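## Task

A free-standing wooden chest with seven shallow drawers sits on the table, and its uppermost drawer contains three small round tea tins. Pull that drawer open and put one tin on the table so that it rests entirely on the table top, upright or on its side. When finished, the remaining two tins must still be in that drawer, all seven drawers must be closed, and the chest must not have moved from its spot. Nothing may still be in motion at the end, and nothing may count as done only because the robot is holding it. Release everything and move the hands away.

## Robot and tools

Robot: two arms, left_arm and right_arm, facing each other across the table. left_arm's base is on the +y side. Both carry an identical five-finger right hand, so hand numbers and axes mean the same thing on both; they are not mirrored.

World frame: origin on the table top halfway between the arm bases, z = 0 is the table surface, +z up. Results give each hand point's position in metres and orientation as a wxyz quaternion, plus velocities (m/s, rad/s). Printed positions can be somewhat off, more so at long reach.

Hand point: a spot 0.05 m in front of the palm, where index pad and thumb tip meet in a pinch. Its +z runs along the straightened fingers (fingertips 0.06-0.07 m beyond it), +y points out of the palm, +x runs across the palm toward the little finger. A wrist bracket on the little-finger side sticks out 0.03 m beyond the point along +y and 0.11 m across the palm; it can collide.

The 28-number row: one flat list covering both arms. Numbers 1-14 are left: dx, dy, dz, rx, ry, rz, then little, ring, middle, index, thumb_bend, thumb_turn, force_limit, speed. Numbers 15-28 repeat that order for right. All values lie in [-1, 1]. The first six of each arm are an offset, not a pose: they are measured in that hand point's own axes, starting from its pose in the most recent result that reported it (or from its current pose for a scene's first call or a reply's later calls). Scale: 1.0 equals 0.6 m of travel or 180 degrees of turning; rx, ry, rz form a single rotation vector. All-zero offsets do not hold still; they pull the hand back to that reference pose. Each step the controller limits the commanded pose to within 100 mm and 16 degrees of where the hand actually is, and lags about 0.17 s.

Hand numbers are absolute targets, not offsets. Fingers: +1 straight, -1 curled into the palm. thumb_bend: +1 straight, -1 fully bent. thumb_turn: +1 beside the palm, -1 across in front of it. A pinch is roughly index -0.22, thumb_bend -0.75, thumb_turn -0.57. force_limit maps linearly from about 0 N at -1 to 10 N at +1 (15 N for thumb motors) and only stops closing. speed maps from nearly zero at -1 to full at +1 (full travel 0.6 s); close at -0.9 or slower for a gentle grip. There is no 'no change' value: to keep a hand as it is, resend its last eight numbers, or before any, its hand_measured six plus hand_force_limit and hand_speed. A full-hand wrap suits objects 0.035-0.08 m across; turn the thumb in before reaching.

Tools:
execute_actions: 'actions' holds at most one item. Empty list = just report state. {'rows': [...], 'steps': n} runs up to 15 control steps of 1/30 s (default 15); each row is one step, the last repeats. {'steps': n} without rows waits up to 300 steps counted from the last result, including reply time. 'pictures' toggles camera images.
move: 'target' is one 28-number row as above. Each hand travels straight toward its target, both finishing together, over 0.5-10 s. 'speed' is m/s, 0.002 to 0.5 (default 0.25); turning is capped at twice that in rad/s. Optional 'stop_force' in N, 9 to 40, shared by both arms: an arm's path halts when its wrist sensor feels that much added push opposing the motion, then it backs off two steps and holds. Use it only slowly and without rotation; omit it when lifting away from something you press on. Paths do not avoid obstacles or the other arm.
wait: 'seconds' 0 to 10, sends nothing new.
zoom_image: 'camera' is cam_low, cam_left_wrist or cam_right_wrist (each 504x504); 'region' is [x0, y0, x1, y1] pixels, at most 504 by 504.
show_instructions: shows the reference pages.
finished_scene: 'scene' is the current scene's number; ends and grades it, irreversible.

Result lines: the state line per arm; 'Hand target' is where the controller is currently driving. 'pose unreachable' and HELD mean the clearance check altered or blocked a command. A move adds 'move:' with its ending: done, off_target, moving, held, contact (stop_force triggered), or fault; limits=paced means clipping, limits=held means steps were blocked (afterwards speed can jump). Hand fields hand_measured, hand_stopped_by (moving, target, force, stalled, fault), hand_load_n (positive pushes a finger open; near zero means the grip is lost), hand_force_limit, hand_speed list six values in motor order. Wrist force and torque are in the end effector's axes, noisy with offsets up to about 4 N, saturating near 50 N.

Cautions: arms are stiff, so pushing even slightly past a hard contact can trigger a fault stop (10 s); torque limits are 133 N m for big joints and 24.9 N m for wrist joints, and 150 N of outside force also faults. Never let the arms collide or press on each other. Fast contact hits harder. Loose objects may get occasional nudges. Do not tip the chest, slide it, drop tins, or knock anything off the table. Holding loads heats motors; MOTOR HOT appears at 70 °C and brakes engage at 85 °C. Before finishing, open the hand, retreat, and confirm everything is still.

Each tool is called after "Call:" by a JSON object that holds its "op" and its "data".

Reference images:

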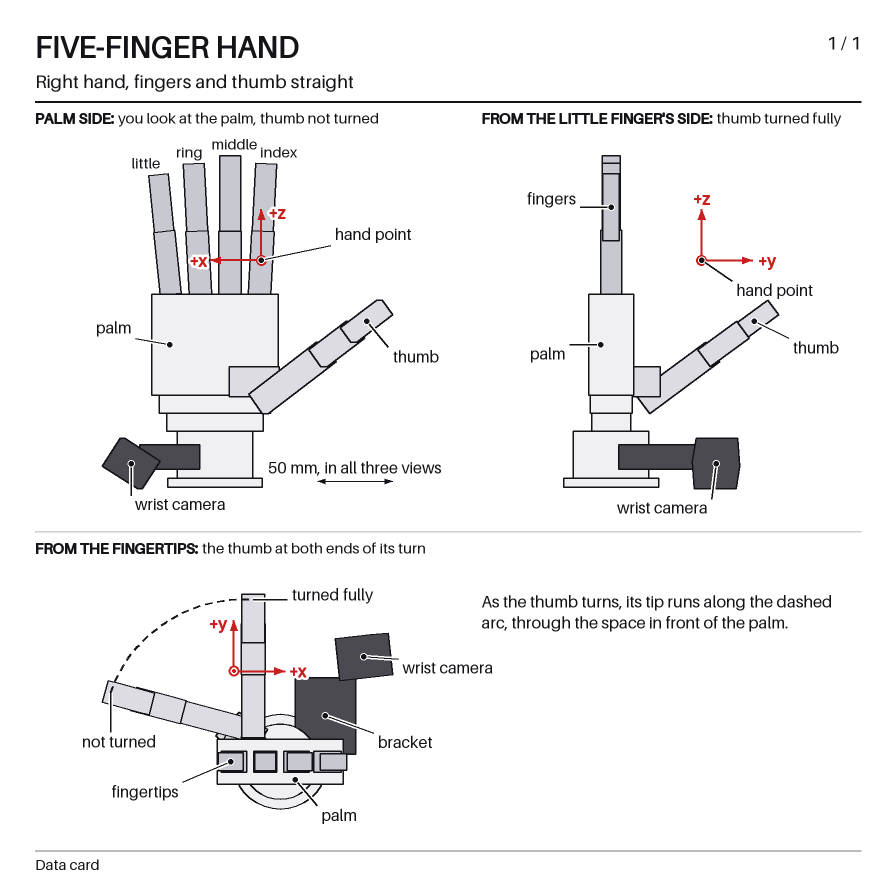

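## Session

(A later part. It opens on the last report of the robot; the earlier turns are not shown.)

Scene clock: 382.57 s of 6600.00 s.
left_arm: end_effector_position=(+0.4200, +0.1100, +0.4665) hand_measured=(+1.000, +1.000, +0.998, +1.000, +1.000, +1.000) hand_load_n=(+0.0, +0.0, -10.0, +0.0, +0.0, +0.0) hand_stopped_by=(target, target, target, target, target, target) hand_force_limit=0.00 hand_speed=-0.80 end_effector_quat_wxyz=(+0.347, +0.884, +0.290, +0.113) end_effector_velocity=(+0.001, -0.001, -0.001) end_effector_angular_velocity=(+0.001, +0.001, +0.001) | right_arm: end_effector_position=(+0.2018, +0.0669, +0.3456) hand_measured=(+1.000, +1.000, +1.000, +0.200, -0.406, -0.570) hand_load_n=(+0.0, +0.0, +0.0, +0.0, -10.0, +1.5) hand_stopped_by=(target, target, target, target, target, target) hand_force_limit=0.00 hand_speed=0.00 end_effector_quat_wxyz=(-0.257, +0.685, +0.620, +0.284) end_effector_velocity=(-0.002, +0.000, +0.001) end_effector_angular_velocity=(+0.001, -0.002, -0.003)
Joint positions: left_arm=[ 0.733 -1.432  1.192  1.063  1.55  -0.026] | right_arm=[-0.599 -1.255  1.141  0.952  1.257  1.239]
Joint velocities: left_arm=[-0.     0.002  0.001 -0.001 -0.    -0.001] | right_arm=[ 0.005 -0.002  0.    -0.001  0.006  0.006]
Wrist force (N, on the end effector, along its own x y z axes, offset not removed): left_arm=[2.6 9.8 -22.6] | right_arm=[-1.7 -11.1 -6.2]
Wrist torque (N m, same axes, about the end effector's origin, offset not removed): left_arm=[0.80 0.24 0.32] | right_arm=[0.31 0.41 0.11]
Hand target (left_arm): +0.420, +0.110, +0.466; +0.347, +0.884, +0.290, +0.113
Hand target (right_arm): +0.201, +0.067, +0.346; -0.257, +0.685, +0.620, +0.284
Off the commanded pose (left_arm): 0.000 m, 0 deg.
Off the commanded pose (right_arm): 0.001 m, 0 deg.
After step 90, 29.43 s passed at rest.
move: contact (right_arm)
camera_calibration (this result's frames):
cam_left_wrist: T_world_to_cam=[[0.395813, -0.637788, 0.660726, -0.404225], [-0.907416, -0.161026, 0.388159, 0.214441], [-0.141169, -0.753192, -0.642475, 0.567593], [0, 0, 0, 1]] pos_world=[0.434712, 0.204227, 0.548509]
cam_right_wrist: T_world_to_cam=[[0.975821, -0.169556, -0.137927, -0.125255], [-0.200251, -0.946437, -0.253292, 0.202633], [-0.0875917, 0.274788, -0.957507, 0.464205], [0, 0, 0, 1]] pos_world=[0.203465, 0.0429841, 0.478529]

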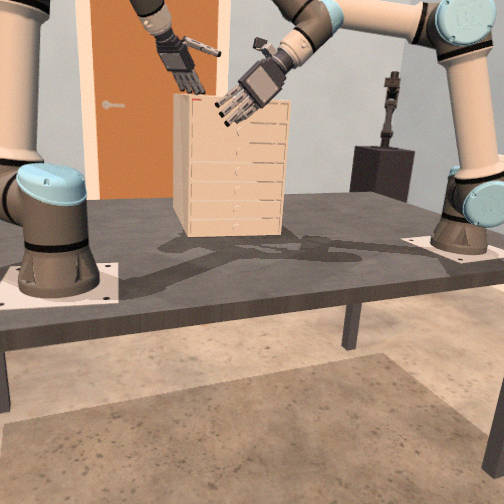

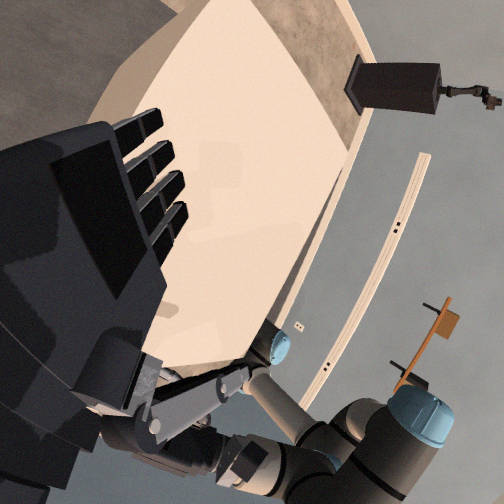

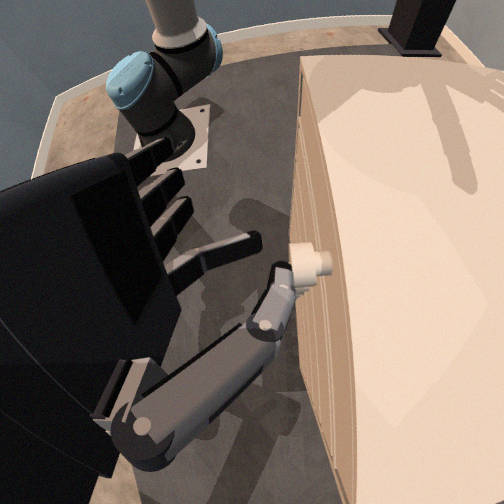

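Call:
{"op": "move", "data": {"target": [0,0,0,0,0,0, 1,1,1,1,1,1,0,-0.8,  0,-0.0133,-0.0283,0,0,0, 1,1,1,0.55,-0.4,-0.57,0,0], "speed": 0.05}}

Call:
{"op": "move", "data": {"target": [0,0,0,0,0,0, 1,1,1,1,1,1,0,-0.8,  0,0.04,0,0,0,0, 1,1,1,0.55,-0.4,-0.57,0,0], "speed": 0.02, "stop_force": 10}}

Scene clock: 407.50 s of 6600.00 s.
left_arm: end_effector_position=(+0.4200, +0.1100, +0.4665) hand_measured=(+1.000, +1.000, +0.998, +1.000, +1.000, +1.000) hand_load_n=(+0.0, +0.0, -10.0, +0.0, +0.0, +0.0) hand_stopped_by=(target, target, target, target, target, target) hand_force_limit=0.00 hand_speed=-0.80 end_effector_quat_wxyz=(+0.347, +0.884, +0.290, +0.113) end_effector_velocity=(+0.000, +0.000, -0.000) end_effector_angular_velocity=(+0.001, -0.000, +0.001) | right_arm: end_effector_position=(+0.1927, +0.0558, +0.3575) hand_measured=(+1.000, +1.000, +1.000, +0.550, -0.400, -0.570) hand_load_n=(+0.0, +0.0, +0.0, +0.0, +0.0, +0.0) hand_stopped_by=(target, target, target, target, target, target) hand_force_limit=0.00 hand_speed=0.00 end_effector_quat_wxyz=(-0.257, +0.685, +0.620, +0.284) end_effector_velocity=(-0.000, -0.001, +0.001) end_effector_angular_velocity=(-0.000, -0.000, -0.000)
Joint positions: left_arm=[ 0.733 -1.432  1.192  1.063  1.55  -0.026] | right_arm=[-0.594 -1.286  1.151  0.972  1.26   1.243]
Joint velocities: left_arm=[ 0.     0.     0.     0.001 -0.001 -0.   ] | right_arm=[-0.    -0.003  0.002  0.002  0.    -0.001]
Wrist force (N, on the end effector, along its own x y z axes, offset not removed): left_arm=[0.0 9.3 -23.2] | right_arm=[3.3 1.4 -1.3]
Wrist torque (N m, same axes, about the end effector's origin, offset not removed): left_arm=[0.75 0.53 0.16] | right_arm=[0.27 -0.42 0.33]
Hand target (left_arm): +0.420, +0.110, +0.466; +0.347, +0.884, +0.290, +0.113
Hand target (right_arm): +0.193, +0.056, +0.358; -0.257, +0.685, +0.620, +0.284
Off the commanded pose (left_arm): 0.000 m, 0 deg.
Off the commanded pose (right_arm): 0.000 m, 0 deg.
After step 90, 21.10 s passed at rest.
move: done
camera_calibration (this result's frames):
cam_left_wrist: T_world_to_cam=[[0.395813, -0.637787, 0.660726, -0.404226], [-0.907416, -0.161026, 0.388159, 0.214441], [-0.141169, -0.753192, -0.642475, 0.567593], [0, 0, 0, 1]] pos_world=[0.434712, 0.204227, 0.548509]
cam_right_wrist: T_world_to_cam=[[0.975821, -0.169559, -0.137928, -0.116649], [-0.200254, -0.946437, -0.253287, 0.193383], [-0.0875927, 0.274783, -0.957508, 0.477843], [0, 0, 0, 1]] pos_world=[0.194409, 0.0319424, 0.490431]

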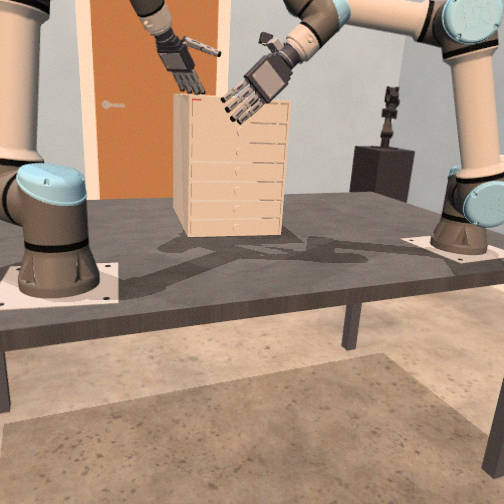

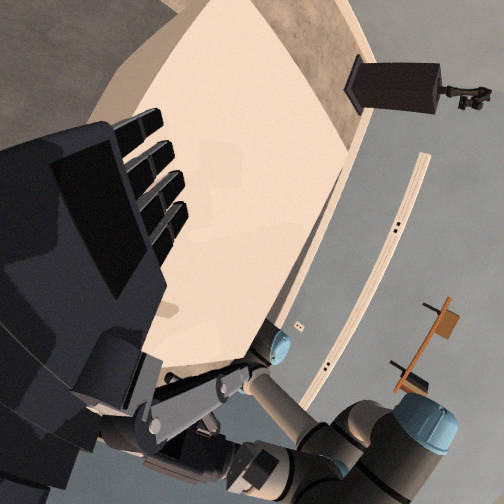

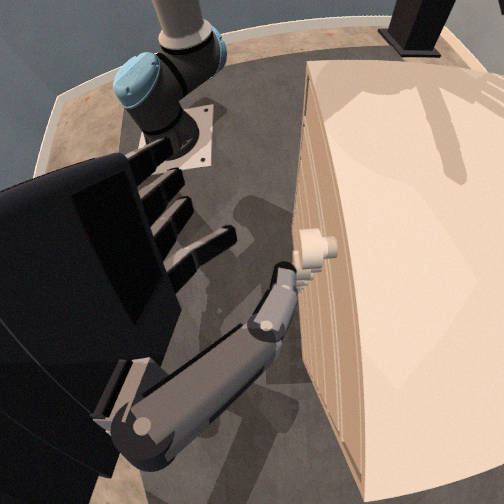

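Scene clock: 409.00 s of 6600.00 s.
left_arm: end_effector_position=(+0.4200, +0.1100, +0.4665) hand_measured=(+1.000, +1.000, +0.998, +1.000, +1.000, +1.000) hand_load_n=(+0.0, +0.0, -10.0, +0.0, +0.0, +0.0) hand_stopped_by=(target, target, target, target, target, target) hand_force_limit=0.00 hand_speed=-0.80 end_effector_quat_wxyz=(+0.347, +0.884, +0.290, +0.113) end_effector_velocity=(+0.000, -0.000, +0.001) end_effector_angular_velocity=(-0.001, -0.001, -0.000) | right_arm: end_effector_position=(+0.2165, +0.0534, +0.3575) hand_measured=(+1.000, +1.000, +1.000, +0.550, -0.400, -0.570) hand_load_n=(+0.0, +0.0, +0.0, +0.0, +0.0, +0.0) hand_stopped_by=(target, target, target, target, target, target) hand_force_limit=0.00 hand_speed=0.00 end_effector_quat_wxyz=(-0.257, +0.685, +0.620, +0.284) end_effector_velocity=(+0.001, -0.000, +0.000) end_effector_angular_velocity=(+0.001, +0.000, +0.000)
Joint positions: left_arm=[ 0.733 -1.432  1.192  1.063  1.55  -0.026] | right_arm=[-0.643 -1.273  1.137  0.986  1.227  1.204]
Joint velocities: left_arm=[ 0.    -0.    -0.001 -0.001 -0.     0.001] | right_arm=[-0.003  0.001 -0.001  0.001 -0.003 -0.002]
Wrist force (N, on the end effector, along its own x y z axes, offset not removed): left_arm=[-0.6 8.7 -25.3] | right_arm=[1.3 0.7 1.0]
Wrist torque (N m, same axes, about the end effector's origin, offset not removed): left_arm=[0.92 0.64 0.08] | right_arm=[0.03 -0.20 0.35]
Hand target (left_arm): +0.420, +0.110, +0.466; +0.347, +0.884, +0.290, +0.113
Hand target (right_arm): +0.217, +0.053, +0.357; -0.257, +0.685, +0.620, +0.284
Off the commanded pose (left_arm): 0.000 m, 0 deg.
Off the commanded pose (right_arm): 0.000 m, 0 deg.
move: done
camera_calibration (this result's frames):
cam_left_wrist: T_world_to_cam=[[0.395813, -0.637787, 0.660726, -0.404226], [-0.907416, -0.161026, 0.388159, 0.214441], [-0.141169, -0.753192, -0.642475, 0.567593], [0, 0, 0, 1]] pos_world=[0.434712, 0.204227, 0.548509]
cam_right_wrist: T_world_to_cam=[[0.975822, -0.169574, -0.1379, -0.140189], [-0.200264, -0.946427, -0.253318, 0.195893], [-0.0875556, 0.27481, -0.957504, 0.480561], [0, 0, 0, 1]] pos_world=[0.218105, 0.0295635, 0.49043]

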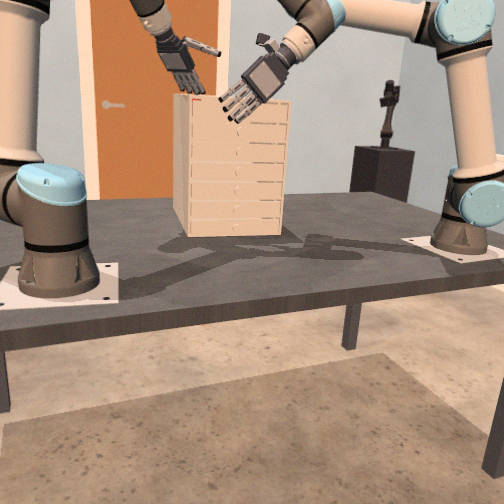

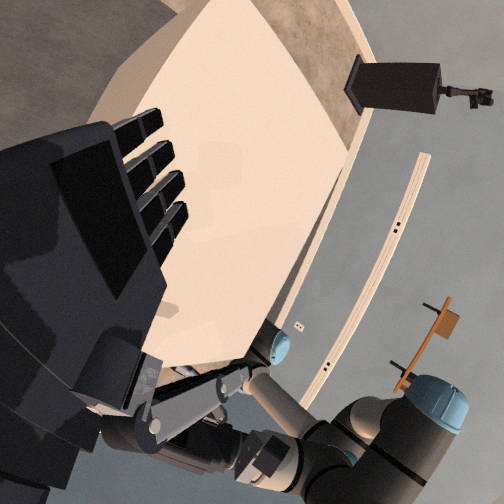

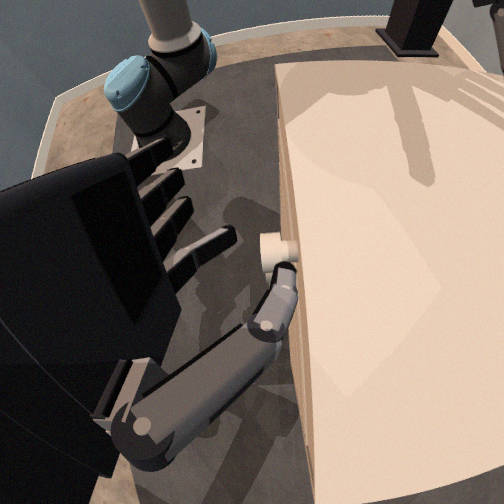

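Call:
{"op": "zoom_image", "data": {"camera": "cam_right_wrist", "region": [200, 190, 340, 330]}}

Region (200, 190, 340, 330) of cam_right_wrist's 504x504 image, scaled by 3.600, with more detail than that image has.

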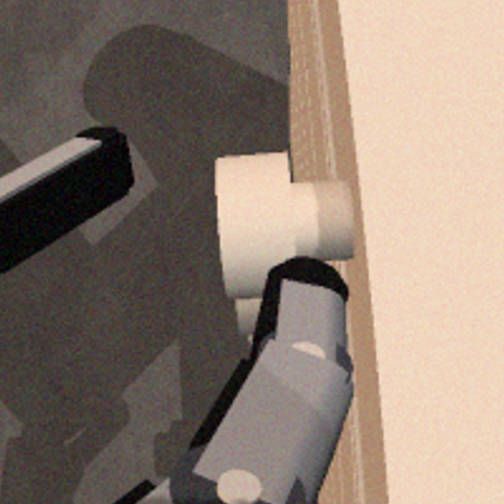

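Call:
{"op": "execute_actions", "data": {"actions": [{"rows": [[0,0,0,0,0,0, 1,1,1,1,1,1,0,-0.8,  0,0,0,0,0,0, 1,1,1,-0.3,-0.4,-0.57,0.2,-0.8]], "steps": 15}], "pictures": false}}

Call:
{"op": "wait", "data": {"seconds": 1.5}}

Scene clock: 423.20 s of 6600.00 s.
left_arm: end_effector_position=(+0.4200, +0.1100, +0.4665) hand_measured=(+1.000, +1.000, +0.998, +1.000, +1.000, +1.000) hand_load_n=(+0.0, +0.0, -10.0, +0.0, +0.0, +0.0) hand_stopped_by=(target, target, target, target, target, target) hand_force_limit=0.00 hand_speed=-0.80 end_effector_quat_wxyz=(+0.347, +0.884, +0.290, +0.113) end_effector_velocity=(+0.000, -0.000, -0.000) end_effector_angular_velocity=(+0.000, +0.001, -0.000) | right_arm: end_effector_position=(+0.2165, +0.0535, +0.3575) hand_measured=(+1.000, +1.000, +1.000, +0.418, -0.400, -0.570) hand_load_n=(+0.0, +0.0, +0.0, +0.0, +0.0, +0.0) hand_stopped_by=(target, target, target, moving, target, target) hand_force_limit=0.20 hand_speed=-0.80 end_effector_quat_wxyz=(-0.257, +0.685, +0.620, +0.284) end_effector_velocity=(+0.000, -0.000, -0.000) end_effector_angular_velocity=(+0.000, -0.001, -0.001)
Joint positions: left_arm=[ 0.733 -1.432  1.192  1.063  1.55  -0.026] | right_arm=[-0.643 -1.273  1.137  0.986  1.227  1.204]
Joint velocities: left_arm=[-0.     0.001 -0.001  0.001  0.    -0.001] | right_arm=[ 0.    -0.001  0.001 -0.001  0.001  0.001]
Wrist force (N, on the end effector, along its own x y z axes, offset not removed): left_arm=[-0.3 10.3 -23.5] | right_arm=[1.1 2.2 -1.9]
Wrist torque (N m, same axes, about the end effector's origin, offset not removed): left_arm=[0.93 0.51 0.06] | right_arm=[0.38 -0.11 0.28]
Hand target (left_arm): +0.420, +0.110, +0.466; +0.347, +0.884, +0.290, +0.113
Hand target (right_arm): +0.216, +0.053, +0.357; -0.257, +0.685, +0.620, +0.284
Off the commanded pose (left_arm): 0.000 m, 0 deg.
Off the commanded pose (right_arm): 0.000 m, 0 deg.
Steps of this call (steps 1 to 90: nothing new was sent; then 10.70 s passed at rest; steps 91 to 105: all 15 steps of this action). Readings (end_effector_position | what the end effector reports):
91: left_arm (+0.4200, +0.1100, +0.4665) | right_arm (+0.2166, +0.0534, +0.3575) | left_arm hand_measured=(+1.000, +1.000, +0.998, +1.000, +1.000, +1.000) hand_load_n=(+0.0, +0.0, -10.0, +0.0, +0.0, +0.0) hand_stopped_by=(target, target, target, target, target, target) hand_force_limit=0.00 hand_speed=-0.80 | right_arm hand_measured=(+1.000, +1.000, +1.000, +0.550, -0.400, -0.570) hand_load_n=(+0.0, +0.0, +0.0, +0.0, +0.0, +0.0) hand_stopped_by=(target, target, target, moving, target, target) hand_force_limit=0.20 hand_speed=-0.80
92: left_arm (+0.4200, +0.1100, +0.4665) | right_arm (+0.2166, +0.0534, +0.3575) | left_arm hand_measured=(+1.000, +1.000, +0.998, +1.000, +1.000, +1.000) hand_load_n=(+0.0, +0.0, -10.0, +0.0, +0.0, +0.0) hand_stopped_by=(target, target, target, target, target, target) hand_force_limit=0.00 hand_speed=-0.80 | right_arm hand_measured=(+1.000, +1.000, +1.000, +0.550, -0.400, -0.570) hand_load_n=(+0.0, +0.0, +0.0, +0.0, +0.0, +0.0) hand_stopped_by=(target, target, target, moving, target, target) hand_force_limit=0.20 hand_speed=-0.80
94: left_arm (+0.4200, +0.1100, +0.4665) | right_arm (+0.2166, +0.0534, +0.3575) | left_arm hand_measured=(+1.000, +1.000, +0.998, +1.000, +1.000, +1.000) hand_load_n=(+0.0, +0.0, -10.0, +0.0, +0.0, +0.0) hand_stopped_by=(target, target, target, target, target, target) hand_force_limit=0.00 hand_speed=-0.80 | right_arm hand_measured=(+1.000, +1.000, +1.000, +0.540, -0.400, -0.570) hand_load_n=(+0.0, +0.0, +0.0, +0.0, +0.0, +0.0) hand_stopped_by=(target, target, target, moving, target, target) hand_force_limit=0.20 hand_speed=-0.80
98: left_arm (+0.4200, +0.1100, +0.4665) | right_arm (+0.2166, +0.0534, +0.3575) | left_arm hand_measured=(+1.000, +1.000, +0.998, +1.000, +1.000, +1.000) hand_load_n=(+0.0, +0.0, -10.0, +0.0, +0.0, +0.0) hand_stopped_by=(target, target, target, target, target, target) hand_force_limit=0.00 hand_speed=-0.80 | right_arm hand_measured=(+1.000, +1.000, +1.000, +0.496, -0.400, -0.570) hand_load_n=(+0.0, +0.0, +0.0, +0.0, +0.0, +0.0) hand_stopped_by=(target, target, target, moving, target, target) hand_force_limit=0.20 hand_speed=-0.80
105: the state above

Scene clock: 424.70 s of 6600.00 s.
left_arm: end_effector_position=(+0.4200, +0.1100, +0.4665) hand_measured=(+1.000, +1.000, +0.998, +1.000, +1.000, +1.000) hand_load_n=(+0.0, +0.0, -10.5, +0.0, +0.0, +0.0) hand_stopped_by=(target, target, target, target, target, target) hand_force_limit=0.00 hand_speed=-0.80 end_effector_quat_wxyz=(+0.347, +0.884, +0.290, +0.113) end_effector_velocity=(-0.000, -0.000, -0.000) end_effector_angular_velocity=(+0.001, +0.001, -0.001) | right_arm: end_effector_position=(+0.2164, +0.0534, +0.3574) hand_measured=(+1.000, +1.000, +1.000, +0.154, -0.400, -0.570) hand_load_n=(+0.0, +0.0, +0.0, +6.5, +0.0, +0.0) hand_stopped_by=(target, target, target, force, target, target) hand_force_limit=0.20 hand_speed=-0.80 end_effector_quat_wxyz=(-0.257, +0.685, +0.620, +0.284) end_effector_velocity=(+0.000, +0.000, +0.001) end_effector_angular_velocity=(+0.001, +0.000, -0.001)
Joint positions: left_arm=[ 0.733 -1.432  1.192  1.063  1.55  -0.026] | right_arm=[-0.643 -1.273  1.137  0.986  1.227  1.204]
Joint velocities: left_arm=[-0.     0.001 -0.     0.     0.001  0.   ] | right_arm=[-0.    -0.    -0.001 -0.    -0.     0.001]
Wrist force (N, on the end effector, along its own x y z axes, offset not removed): left_arm=[0.5 9.1 -23.0] | right_arm=[0.4 -4.1 4.0]
Wrist torque (N m, same axes, about the end effector's origin, offset not removed): left_arm=[0.65 0.36 0.15] | right_arm=[0.50 -0.32 0.23]
Hand target (left_arm): +0.420, +0.110, +0.466; +0.347, +0.884, +0.290, +0.113
Hand target (right_arm): +0.216, +0.053, +0.357; -0.257, +0.685, +0.620, +0.284
Off the commanded pose (left_arm): 0.000 m, 0 deg.
Off the commanded pose (right_arm): 0.000 m, 0 deg.
Steps of this call (steps 1 to 45: nothing new was sent). Readings (end_effector_position | what the end effector reports):
1: left_arm (+0.4200, +0.1100, +0.4665) | right_arm (+0.2165, +0.0535, +0.3575) | left_arm hand_measured=(+1.000, +1.000, +0.998, +1.000, +1.000, +1.000) hand_load_n=(+0.0, +0.0, -10.0, +0.0, +0.0, +0.0) hand_stopped_by=(target, target, target, target, target, target) hand_force_limit=0.00 hand_speed=-0.80 | right_arm hand_measured=(+1.000, +1.000, +1.000, +0.406, -0.400, -0.570) hand_load_n=(+0.0, +0.0, +0.0, +0.0, +0.0, +0.0) hand_stopped_by=(target, target, target, moving, target, target) hand_force_limit=0.20 hand_speed=-0.80
2: left_arm (+0.4200, +0.1100, +0.4665) | right_arm (+0.2165, +0.0535, +0.3575) | left_arm hand_measured=(+1.000, +1.000, +0.998, +1.000, +1.000, +1.000) hand_load_n=(+0.0, +0.0, -10.0, +0.0, +0.0, +0.0) hand_stopped_by=(target, target, target, target, target, target) hand_force_limit=0.00 hand_speed=-0.80 | right_arm hand_measured=(+1.000, +1.000, +1.000, +0.396, -0.400, -0.570) hand_load_n=(+0.0, +0.0, +0.0, +0.0, +0.0, +0.0) hand_stopped_by=(target, target, target, moving, target, target) hand_force_limit=0.20 hand_speed=-0.80
4: left_arm (+0.4200, +0.1100, +0.4665) | right_arm (+0.2165, +0.0535, +0.3575) | left_arm hand_measured=(+1.000, +1.000, +0.998, +1.000, +1.000, +1.000) hand_load_n=(+0.0, +0.0, -10.0, +0.0, +0.0, +0.0) hand_stopped_by=(target, target, target, target, target, target) hand_force_limit=0.00 hand_speed=-0.80 | right_arm hand_measured=(+1.000, +1.000, +1.000, +0.374, -0.400, -0.570) hand_load_n=(+0.0, +0.0, +0.0, +0.0, +0.0, +0.0) hand_stopped_by=(target, target, target, moving, target, target) hand_force_limit=0.20 hand_speed=-0.80
8: left_arm (+0.4200, +0.1100, +0.4665) | right_arm (+0.2165, +0.0534, +0.3575) | left_arm hand_measured=(+1.000, +1.000, +0.998, +1.000, +1.000, +1.000) hand_load_n=(+0.0, +0.0, -10.0, +0.0, +0.0, +0.0) hand_stopped_by=(target, target, target, target, target, target) hand_force_limit=0.00 hand_speed=-0.80 | right_arm hand_measured=(+1.000, +1.000, +1.000, +0.328, -0.400, -0.570) hand_load_n=(+0.0, +0.0, +0.0, +0.0, +0.0, +0.0) hand_stopped_by=(target, target, target, moving, target, target) hand_force_limit=0.20 hand_speed=-0.80
45: the state above
camera_calibration (this result's frames):
cam_left_wrist: T_world_to_cam=[[0.395813, -0.637787, 0.660726, -0.404225], [-0.907416, -0.161026, 0.388159, 0.214441], [-0.141169, -0.753192, -0.642475, 0.567593], [0, 0, 0, 1]] pos_world=[0.434712, 0.204227, 0.548509]
cam_right_wrist: T_world_to_cam=[[0.975825, -0.169535, -0.137927, -0.140147], [-0.20023, -0.946443, -0.253284, 0.195867], [-0.0875993, 0.274778, -0.957509, 0.480552], [0, 0, 0, 1]] pos_world=[0.218073, 0.0295726, 0.490413]

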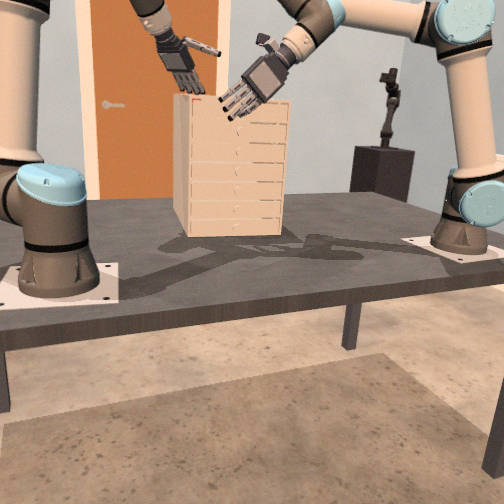

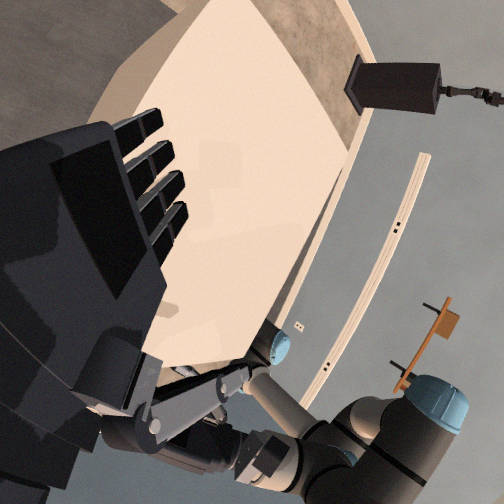

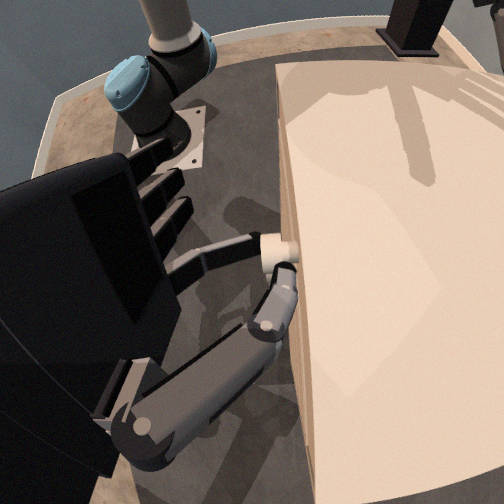

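Call:
{"op": "zoom_image", "data": {"camera": "cam_right_wrist", "region": [220, 200, 330, 310]}}

Region (220, 200, 330, 310) of cam_right_wrist's 504x504 image, scaled by 4.582, with more detail than that image has.

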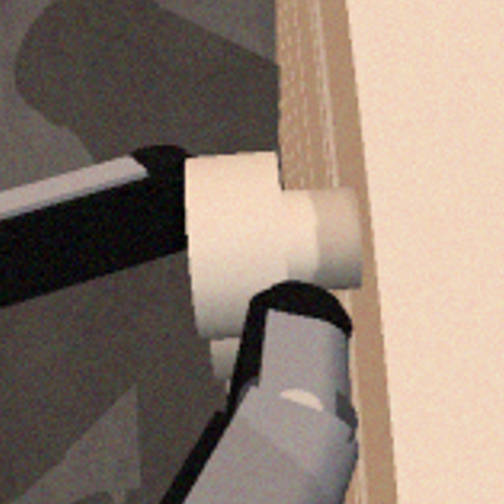

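Call:
{"op": "move", "data": {"target": [0,0,0,0,0,0, 1,1,1,1,1,1,0,-0.8,  0,0,0,-0.111,0,0, 1,1,1,0.5,-0.4,-0.57,0.2,0], "speed": 0.1}}

Call:
{"op": "execute_actions", "data": {"actions": [{"rows": [[0,0,0,0,0,0, 1,1,1,1,1,1,0,-0.8,  0,0,0,0,0,0, 1,1,1,-0.3,-0.4,-0.57,0.2,-0.8]], "steps": 15}], "pictures": false}}

Call:
{"op": "wait", "data": {"seconds": 1.2}}

Scene clock: 450.20 s of 6600.00 s.
left_arm: end_effector_position=(+0.4200, +0.1100, +0.4665) hand_measured=(+1.000, +1.000, +0.998, +1.000, +1.000, +1.000) hand_load_n=(+0.0, +0.0, -10.0, +0.0, +0.0, +0.0) hand_stopped_by=(target, target, target, target, target, target) hand_force_limit=0.00 hand_speed=-0.80 end_effector_quat_wxyz=(+0.347, +0.884, +0.290, +0.113) end_effector_velocity=(+0.000, +0.000, +0.000) end_effector_angular_velocity=(-0.000, -0.001, +0.001) | right_arm: end_effector_position=(+0.2164, +0.0535, +0.3574) hand_measured=(+1.000, +1.000, +1.000, +0.500, -0.400, -0.570) hand_load_n=(+0.0, +0.0, +0.0, +0.0, +0.0, +0.0) hand_stopped_by=(target, target, target, target, target, target) hand_force_limit=0.20 hand_speed=0.00 end_effector_quat_wxyz=(-0.134, +0.719, +0.562, +0.386) end_effector_velocity=(-0.001, +0.000, -0.000) end_effector_angular_velocity=(-0.002, -0.008, -0.008)
Joint positions: left_arm=[ 0.733 -1.432  1.192  1.063  1.55  -0.026] | right_arm=[-0.453 -1.256  1.158  0.833  1.695  1.354]
Joint velocities: left_arm=[-0.    -0.    -0.    -0.    -0.001 -0.   ] | right_arm=[ 0.008  0.003 -0.001 -0.004  0.017  0.005]
Wrist force (N, on the end effector, along its own x y z axes, offset not removed): left_arm=[0.0 10.1 -23.5] | right_arm=[1.6 -0.4 -0.1]
Wrist torque (N m, same axes, about the end effector's origin, offset not removed): left_arm=[0.85 0.48 0.13] | right_arm=[-0.10 -0.25 0.42]
Hand target (left_arm): +0.420, +0.110, +0.466; +0.347, +0.884, +0.290, +0.113
Hand target (right_arm): +0.216, +0.053, +0.357; -0.134, +0.719, +0.562, +0.387
Off the commanded pose (left_arm): 0.000 m, 0 deg.
Off the commanded pose (right_arm): 0.000 m, 0 deg.
After step 90, 20.40 s passed at rest.
move: done
camera_calibration (this result's frames):
cam_left_wrist: T_world_to_cam=[[0.395814, -0.637787, 0.660726, -0.404226], [-0.907416, -0.161026, 0.388159, 0.214441], [-0.141169, -0.753192, -0.642475, 0.567593], [0, 0, 0, 1]] pos_world=[0.434712, 0.204227, 0.548509]
cam_right_wrist: T_world_to_cam=[[0.90918, -0.403736, 0.101923, -0.198927], [-0.358951, -0.883963, -0.299606, 0.243436], [0.211058, 0.235811, -0.948603, 0.414757], [0, 0, 0, 1]] pos_world=[0.180704, 0.0370706, 0.48665]

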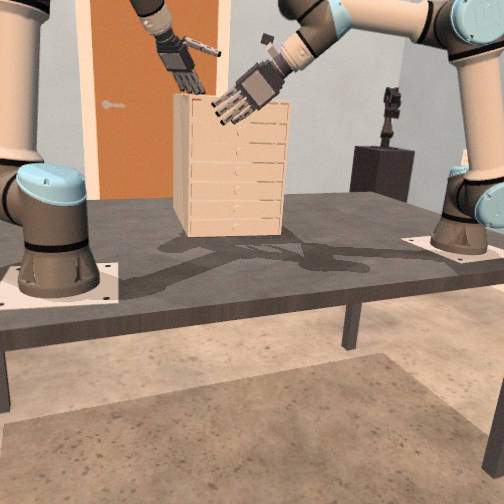

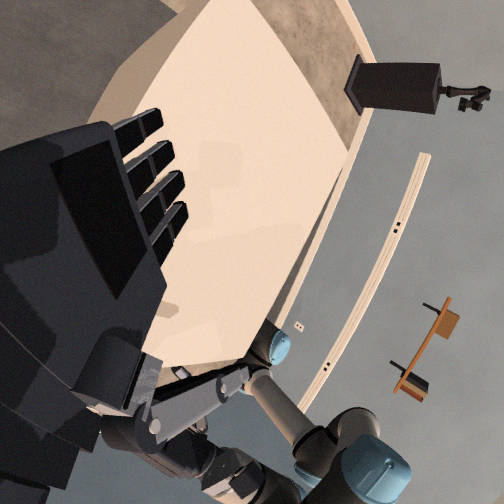

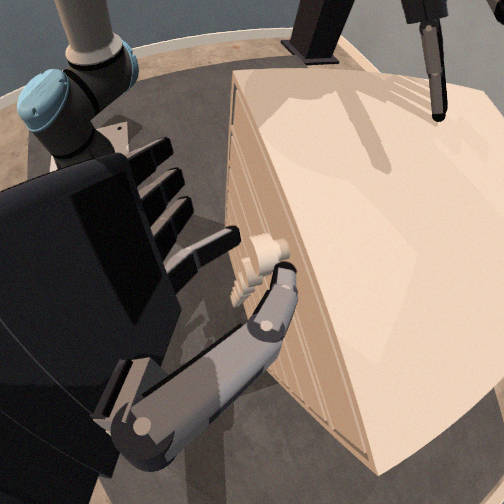

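Scene clock: 450.70 s of 6600.00 s.
left_arm: end_effector_position=(+0.4200, +0.1100, +0.4665) hand_measured=(+1.000, +1.000, +0.998, +1.000, +1.000, +1.000) hand_load_n=(+0.0, +0.0, -10.0, +0.0, +0.0, +0.0) hand_stopped_by=(target, target, target, target, target, target) hand_force_limit=0.00 hand_speed=-0.80 end_effector_quat_wxyz=(+0.347, +0.884, +0.290, +0.113) end_effector_velocity=(+0.000, +0.000, -0.001) end_effector_angular_velocity=(+0.002, +0.001, +0.000) | right_arm: end_effector_position=(+0.2163, +0.0535, +0.3574) hand_measured=(+1.000, +1.000, +1.000, +0.368, -0.400, -0.570) hand_load_n=(+0.0, +0.0, +0.0, +0.0, +0.0, +0.0) hand_stopped_by=(target, target, target, moving, target, target) hand_force_limit=0.20 hand_speed=-0.80 end_effector_quat_wxyz=(-0.134, +0.719, +0.562, +0.386) end_effector_velocity=(+0.000, -0.000, -0.000) end_effector_angular_velocity=(-0.002, -0.000, +0.001)
Joint positions: left_arm=[ 0.733 -1.432  1.192  1.063  1.55  -0.026] | right_arm=[-0.453 -1.256  1.158  0.833  1.695  1.354]
Joint velocities: left_arm=[-0.     0.001  0.     0.001 -0.001  0.   ] | right_arm=[-0.    -0.     0.     0.001 -0.    -0.001]
Wrist force (N, on the end effector, along its own x y z axes, offset not removed): left_arm=[1.1 9.1 -23.2] | right_arm=[0.0 0.5 -2.4]
Wrist torque (N m, same axes, about the end effector's origin, offset not removed): left_arm=[0.76 0.35 0.20] | right_arm=[0.06 0.20 0.09]
Hand target (left_arm): +0.420, +0.110, +0.466; +0.347, +0.884, +0.290, +0.113
Hand target (right_arm): +0.216, +0.053, +0.357; -0.134, +0.719, +0.562, +0.386
Off the commanded pose (left_arm): 0.000 m, 0 deg.
Off the commanded pose (right_arm): 0.000 m, 0 deg.
Steps of this call (steps 1 to 15: all 15 steps of this action). Readings (end_effector_position | what the end effector reports):
1: left_arm (+0.4200, +0.1100, +0.4665) | right_arm (+0.2164, +0.0535, +0.3574) | left_arm hand_measured=(+1.000, +1.000, +0.998, +1.000, +1.000, +1.000) hand_load_n=(+0.0, +0.0, -10.0, +0.0, +0.0, +0.0) hand_stopped_by=(target, target, target, target, target, target) hand_force_limit=0.00 hand_speed=-0.80 | right_arm hand_measured=(+1.000, +1.000, +1.000, +0.500, -0.400, -0.570) hand_load_n=(+0.0, +0.0, +0.0, +0.0, +0.0, +0.0) hand_stopped_by=(target, target, target, moving, target, target) hand_force_limit=0.20 hand_speed=-0.80
2: left_arm (+0.4200, +0.1100, +0.4665) | right_arm (+0.2164, +0.0535, +0.3574) | left_arm hand_measured=(+1.000, +1.000, +0.998, +1.000, +1.000, +1.000) hand_load_n=(+0.0, +0.0, -10.0, +0.0, +0.0, +0.0) hand_stopped_by=(target, target, target, target, target, target) hand_force_limit=0.00 hand_speed=-0.80 | right_arm hand_measured=(+1.000, +1.000, +1.000, +0.500, -0.400, -0.570) hand_load_n=(+0.0, +0.0, +0.0, +0.0, +0.0, +0.0) hand_stopped_by=(target, target, target, moving, target, target) hand_force_limit=0.20 hand_speed=-0.80
4: left_arm (+0.4200, +0.1100, +0.4665) | right_arm (+0.2164, +0.0535, +0.3574) | left_arm hand_measured=(+1.000, +1.000, +0.998, +1.000, +1.000, +1.000) hand_load_n=(+0.0, +0.0, -10.0, +0.0, +0.0, +0.0) hand_stopped_by=(target, target, target, target, target, target) hand_force_limit=0.00 hand_speed=-0.80 | right_arm hand_measured=(+1.000, +1.000, +1.000, +0.490, -0.400, -0.570) hand_load_n=(+0.0, +0.0, +0.0, +0.0, +0.0, +0.0) hand_stopped_by=(target, target, target, moving, target, target) hand_force_limit=0.20 hand_speed=-0.80
8: left_arm (+0.4200, +0.1100, +0.4665) | right_arm (+0.2164, +0.0535, +0.3574) | left_arm hand_measured=(+1.000, +1.000, +0.998, +1.000, +1.000, +1.000) hand_load_n=(+0.0, +0.0, -10.0, +0.0, +0.0, +0.0) hand_stopped_by=(target, target, target, target, target, target) hand_force_limit=0.00 hand_speed=-0.80 | right_arm hand_measured=(+1.000, +1.000, +1.000, +0.446, -0.400, -0.570) hand_load_n=(+0.0, +0.0, +0.0, +0.0, +0.0, +0.0) hand_stopped_by=(target, target, target, moving, target, target) hand_force_limit=0.20 hand_speed=-0.80
15: the state above

Scene clock: 451.90 s of 6600.00 s.
left_arm: end_effector_position=(+0.4200, +0.1100, +0.4665) hand_measured=(+1.000, +1.000, +0.998, +1.000, +1.000, +1.000) hand_load_n=(+0.0, +0.0, -10.5, +0.0, +0.0, +0.0) hand_stopped_by=(target, target, target, target, target, target) hand_force_limit=0.00 hand_speed=-0.80 end_effector_quat_wxyz=(+0.347, +0.884, +0.290, +0.113) end_effector_velocity=(-0.000, +0.001, +0.000) end_effector_angular_velocity=(+0.000, +0.000, +0.001) | right_arm: end_effector_position=(+0.2164, +0.0535, +0.3574) hand_measured=(+1.000, +1.000, +1.000, +0.192, -0.400, -0.570) hand_load_n=(+0.0, +0.0, +0.0, +7.0, +0.0, +0.0) hand_stopped_by=(target, target, target, force, target, target) hand_force_limit=0.20 hand_speed=-0.80 end_effector_quat_wxyz=(-0.134, +0.719, +0.562, +0.386) end_effector_velocity=(-0.001, +0.001, +0.000) end_effector_angular_velocity=(+0.001, -0.001, +0.002)
Joint positions: left_arm=[ 0.733 -1.432  1.192  1.063  1.55  -0.026] | right_arm=[-0.453 -1.256  1.158  0.833  1.695  1.354]
Joint velocities: left_arm=[ 0.    -0.001  0.     0.001 -0.    -0.   ] | right_arm=[ 0.003  0.    -0.001 -0.001  0.    -0.   ]
Wrist force (N, on the end effector, along its own x y z axes, offset not removed): left_arm=[0.3 8.5 -23.6] | right_arm=[1.2 -5.4 5.1]
Wrist torque (N m, same axes, about the end effector's origin, offset not removed): left_arm=[0.61 0.38 0.10] | right_arm=[0.26 0.28 0.25]
Hand target (left_arm): +0.420, +0.110, +0.466; +0.347, +0.884, +0.290, +0.113
Hand target (right_arm): +0.216, +0.053, +0.357; -0.134, +0.719, +0.562, +0.386
Off the commanded pose (left_arm): 0.000 m, 0 deg.
Off the commanded pose (right_arm): 0.000 m, 0 deg.
Steps of this call (steps 1 to 36: nothing new was sent). Readings (end_effector_position | what the end effector reports):
1: left_arm (+0.4200, +0.1100, +0.4665) | right_arm (+0.2164, +0.0535, +0.3574) | left_arm hand_measured=(+1.000, +1.000, +0.998, +1.000, +1.000, +1.000) hand_load_n=(+0.0, +0.0, -10.0, +0.0, +0.0, +0.0) hand_stopped_by=(target, target, target, target, target, target) hand_force_limit=0.00 hand_speed=-0.80 | right_arm hand_measured=(+1.000, +1.000, +1.000, +0.356, -0.400, -0.570) hand_load_n=(+0.0, +0.0, +0.0, +0.0, +0.0, +0.0) hand_stopped_by=(target, target, target, moving, target, target) hand_force_limit=0.20 hand_speed=-0.80
2: left_arm (+0.4200, +0.1100, +0.4665) | right_arm (+0.2164, +0.0535, +0.3574) | left_arm hand_measured=(+1.000, +1.000, +0.998, +1.000, +1.000, +1.000) hand_load_n=(+0.0, +0.0, -10.0, +0.0, +0.0, +0.0) hand_stopped_by=(target, target, target, target, target, target) hand_force_limit=0.00 hand_speed=-0.80 | right_arm hand_measured=(+1.000, +1.000, +1.000, +0.346, -0.400, -0.570) hand_load_n=(+0.0, +0.0, +0.0, +0.0, +0.0, +0.0) hand_stopped_by=(target, target, target, moving, target, target) hand_force_limit=0.20 hand_speed=-0.80
4: left_arm (+0.4200, +0.1100, +0.4665) | right_arm (+0.2164, +0.0535, +0.3574) | left_arm hand_measured=(+1.000, +1.000, +0.998, +1.000, +1.000, +1.000) hand_load_n=(+0.0, +0.0, -10.0, +0.0, +0.0, +0.0) hand_stopped_by=(target, target, target, target, target, target) hand_force_limit=0.00 hand_speed=-0.80 | right_arm hand_measured=(+1.000, +1.000, +1.000, +0.324, -0.400, -0.570) hand_load_n=(+0.0, +0.0, +0.0, +0.0, +0.0, +0.0) hand_stopped_by=(target, target, target, moving, target, target) hand_force_limit=0.20 hand_speed=-0.80
8: left_arm (+0.4200, +0.1100, +0.4665) | right_arm (+0.2164, +0.0535, +0.3574) | left_arm hand_measured=(+1.000, +1.000, +0.998, +1.000, +1.000, +1.000) hand_load_n=(+0.0, +0.0, -10.0, +0.0, +0.0, +0.0) hand_stopped_by=(target, target, target, target, target, target) hand_force_limit=0.00 hand_speed=-0.80 | right_arm hand_measured=(+1.000, +1.000, +1.000, +0.278, -0.400, -0.570) hand_load_n=(+0.0, +0.0, +0.0, +0.0, +0.0, +0.0) hand_stopped_by=(target, target, target, moving, target, target) hand_force_limit=0.20 hand_speed=-0.80
36: the state above
camera_calibration (this result's frames):
cam_left_wrist: T_world_to_cam=[[0.395813, -0.637787, 0.660726, -0.404225], [-0.907416, -0.161026, 0.388159, 0.214441], [-0.141169, -0.753192, -0.642475, 0.567593], [0, 0, 0, 1]] pos_world=[0.434712, 0.204227, 0.548509]
cam_right_wrist: T_world_to_cam=[[0.909192, -0.403714, 0.101904, -0.198914], [-0.358929, -0.883965, -0.299627, 0.243449], [0.211043, 0.235843, -0.948598, 0.414769], [0, 0, 0, 1]] pos_world=[0.180697, 0.0370759, 0.486663]

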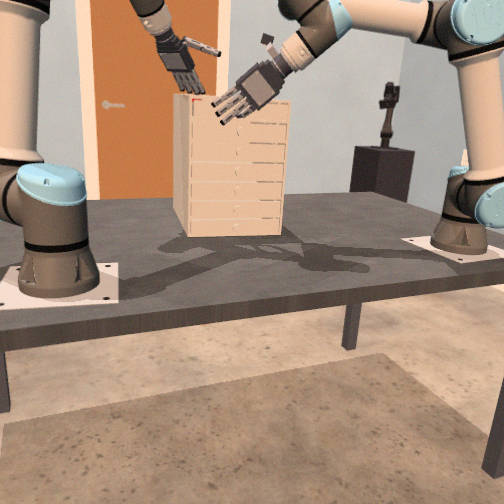

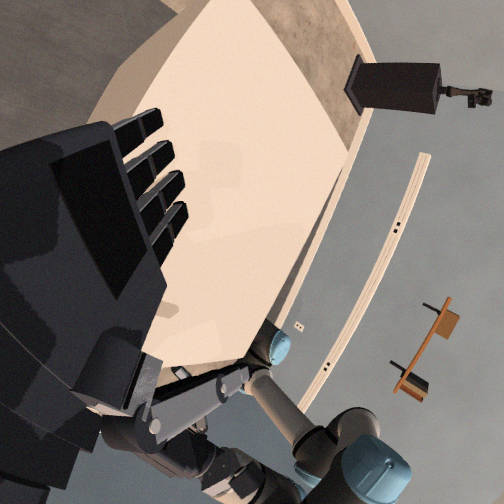

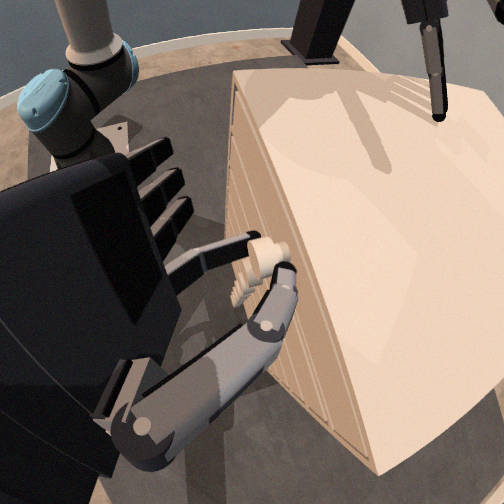

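Call:
{"op": "zoom_image", "data": {"camera": "cam_right_wrist", "region": [210, 200, 330, 320]}}

Region (210, 200, 330, 320) of cam_right_wrist's 504x504 image, scaled by 4.200, with more detail than that image has.

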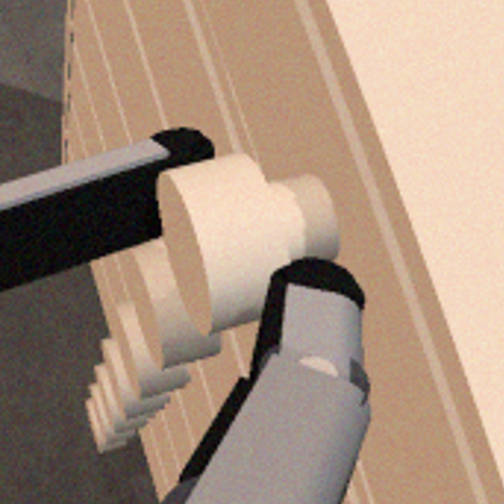

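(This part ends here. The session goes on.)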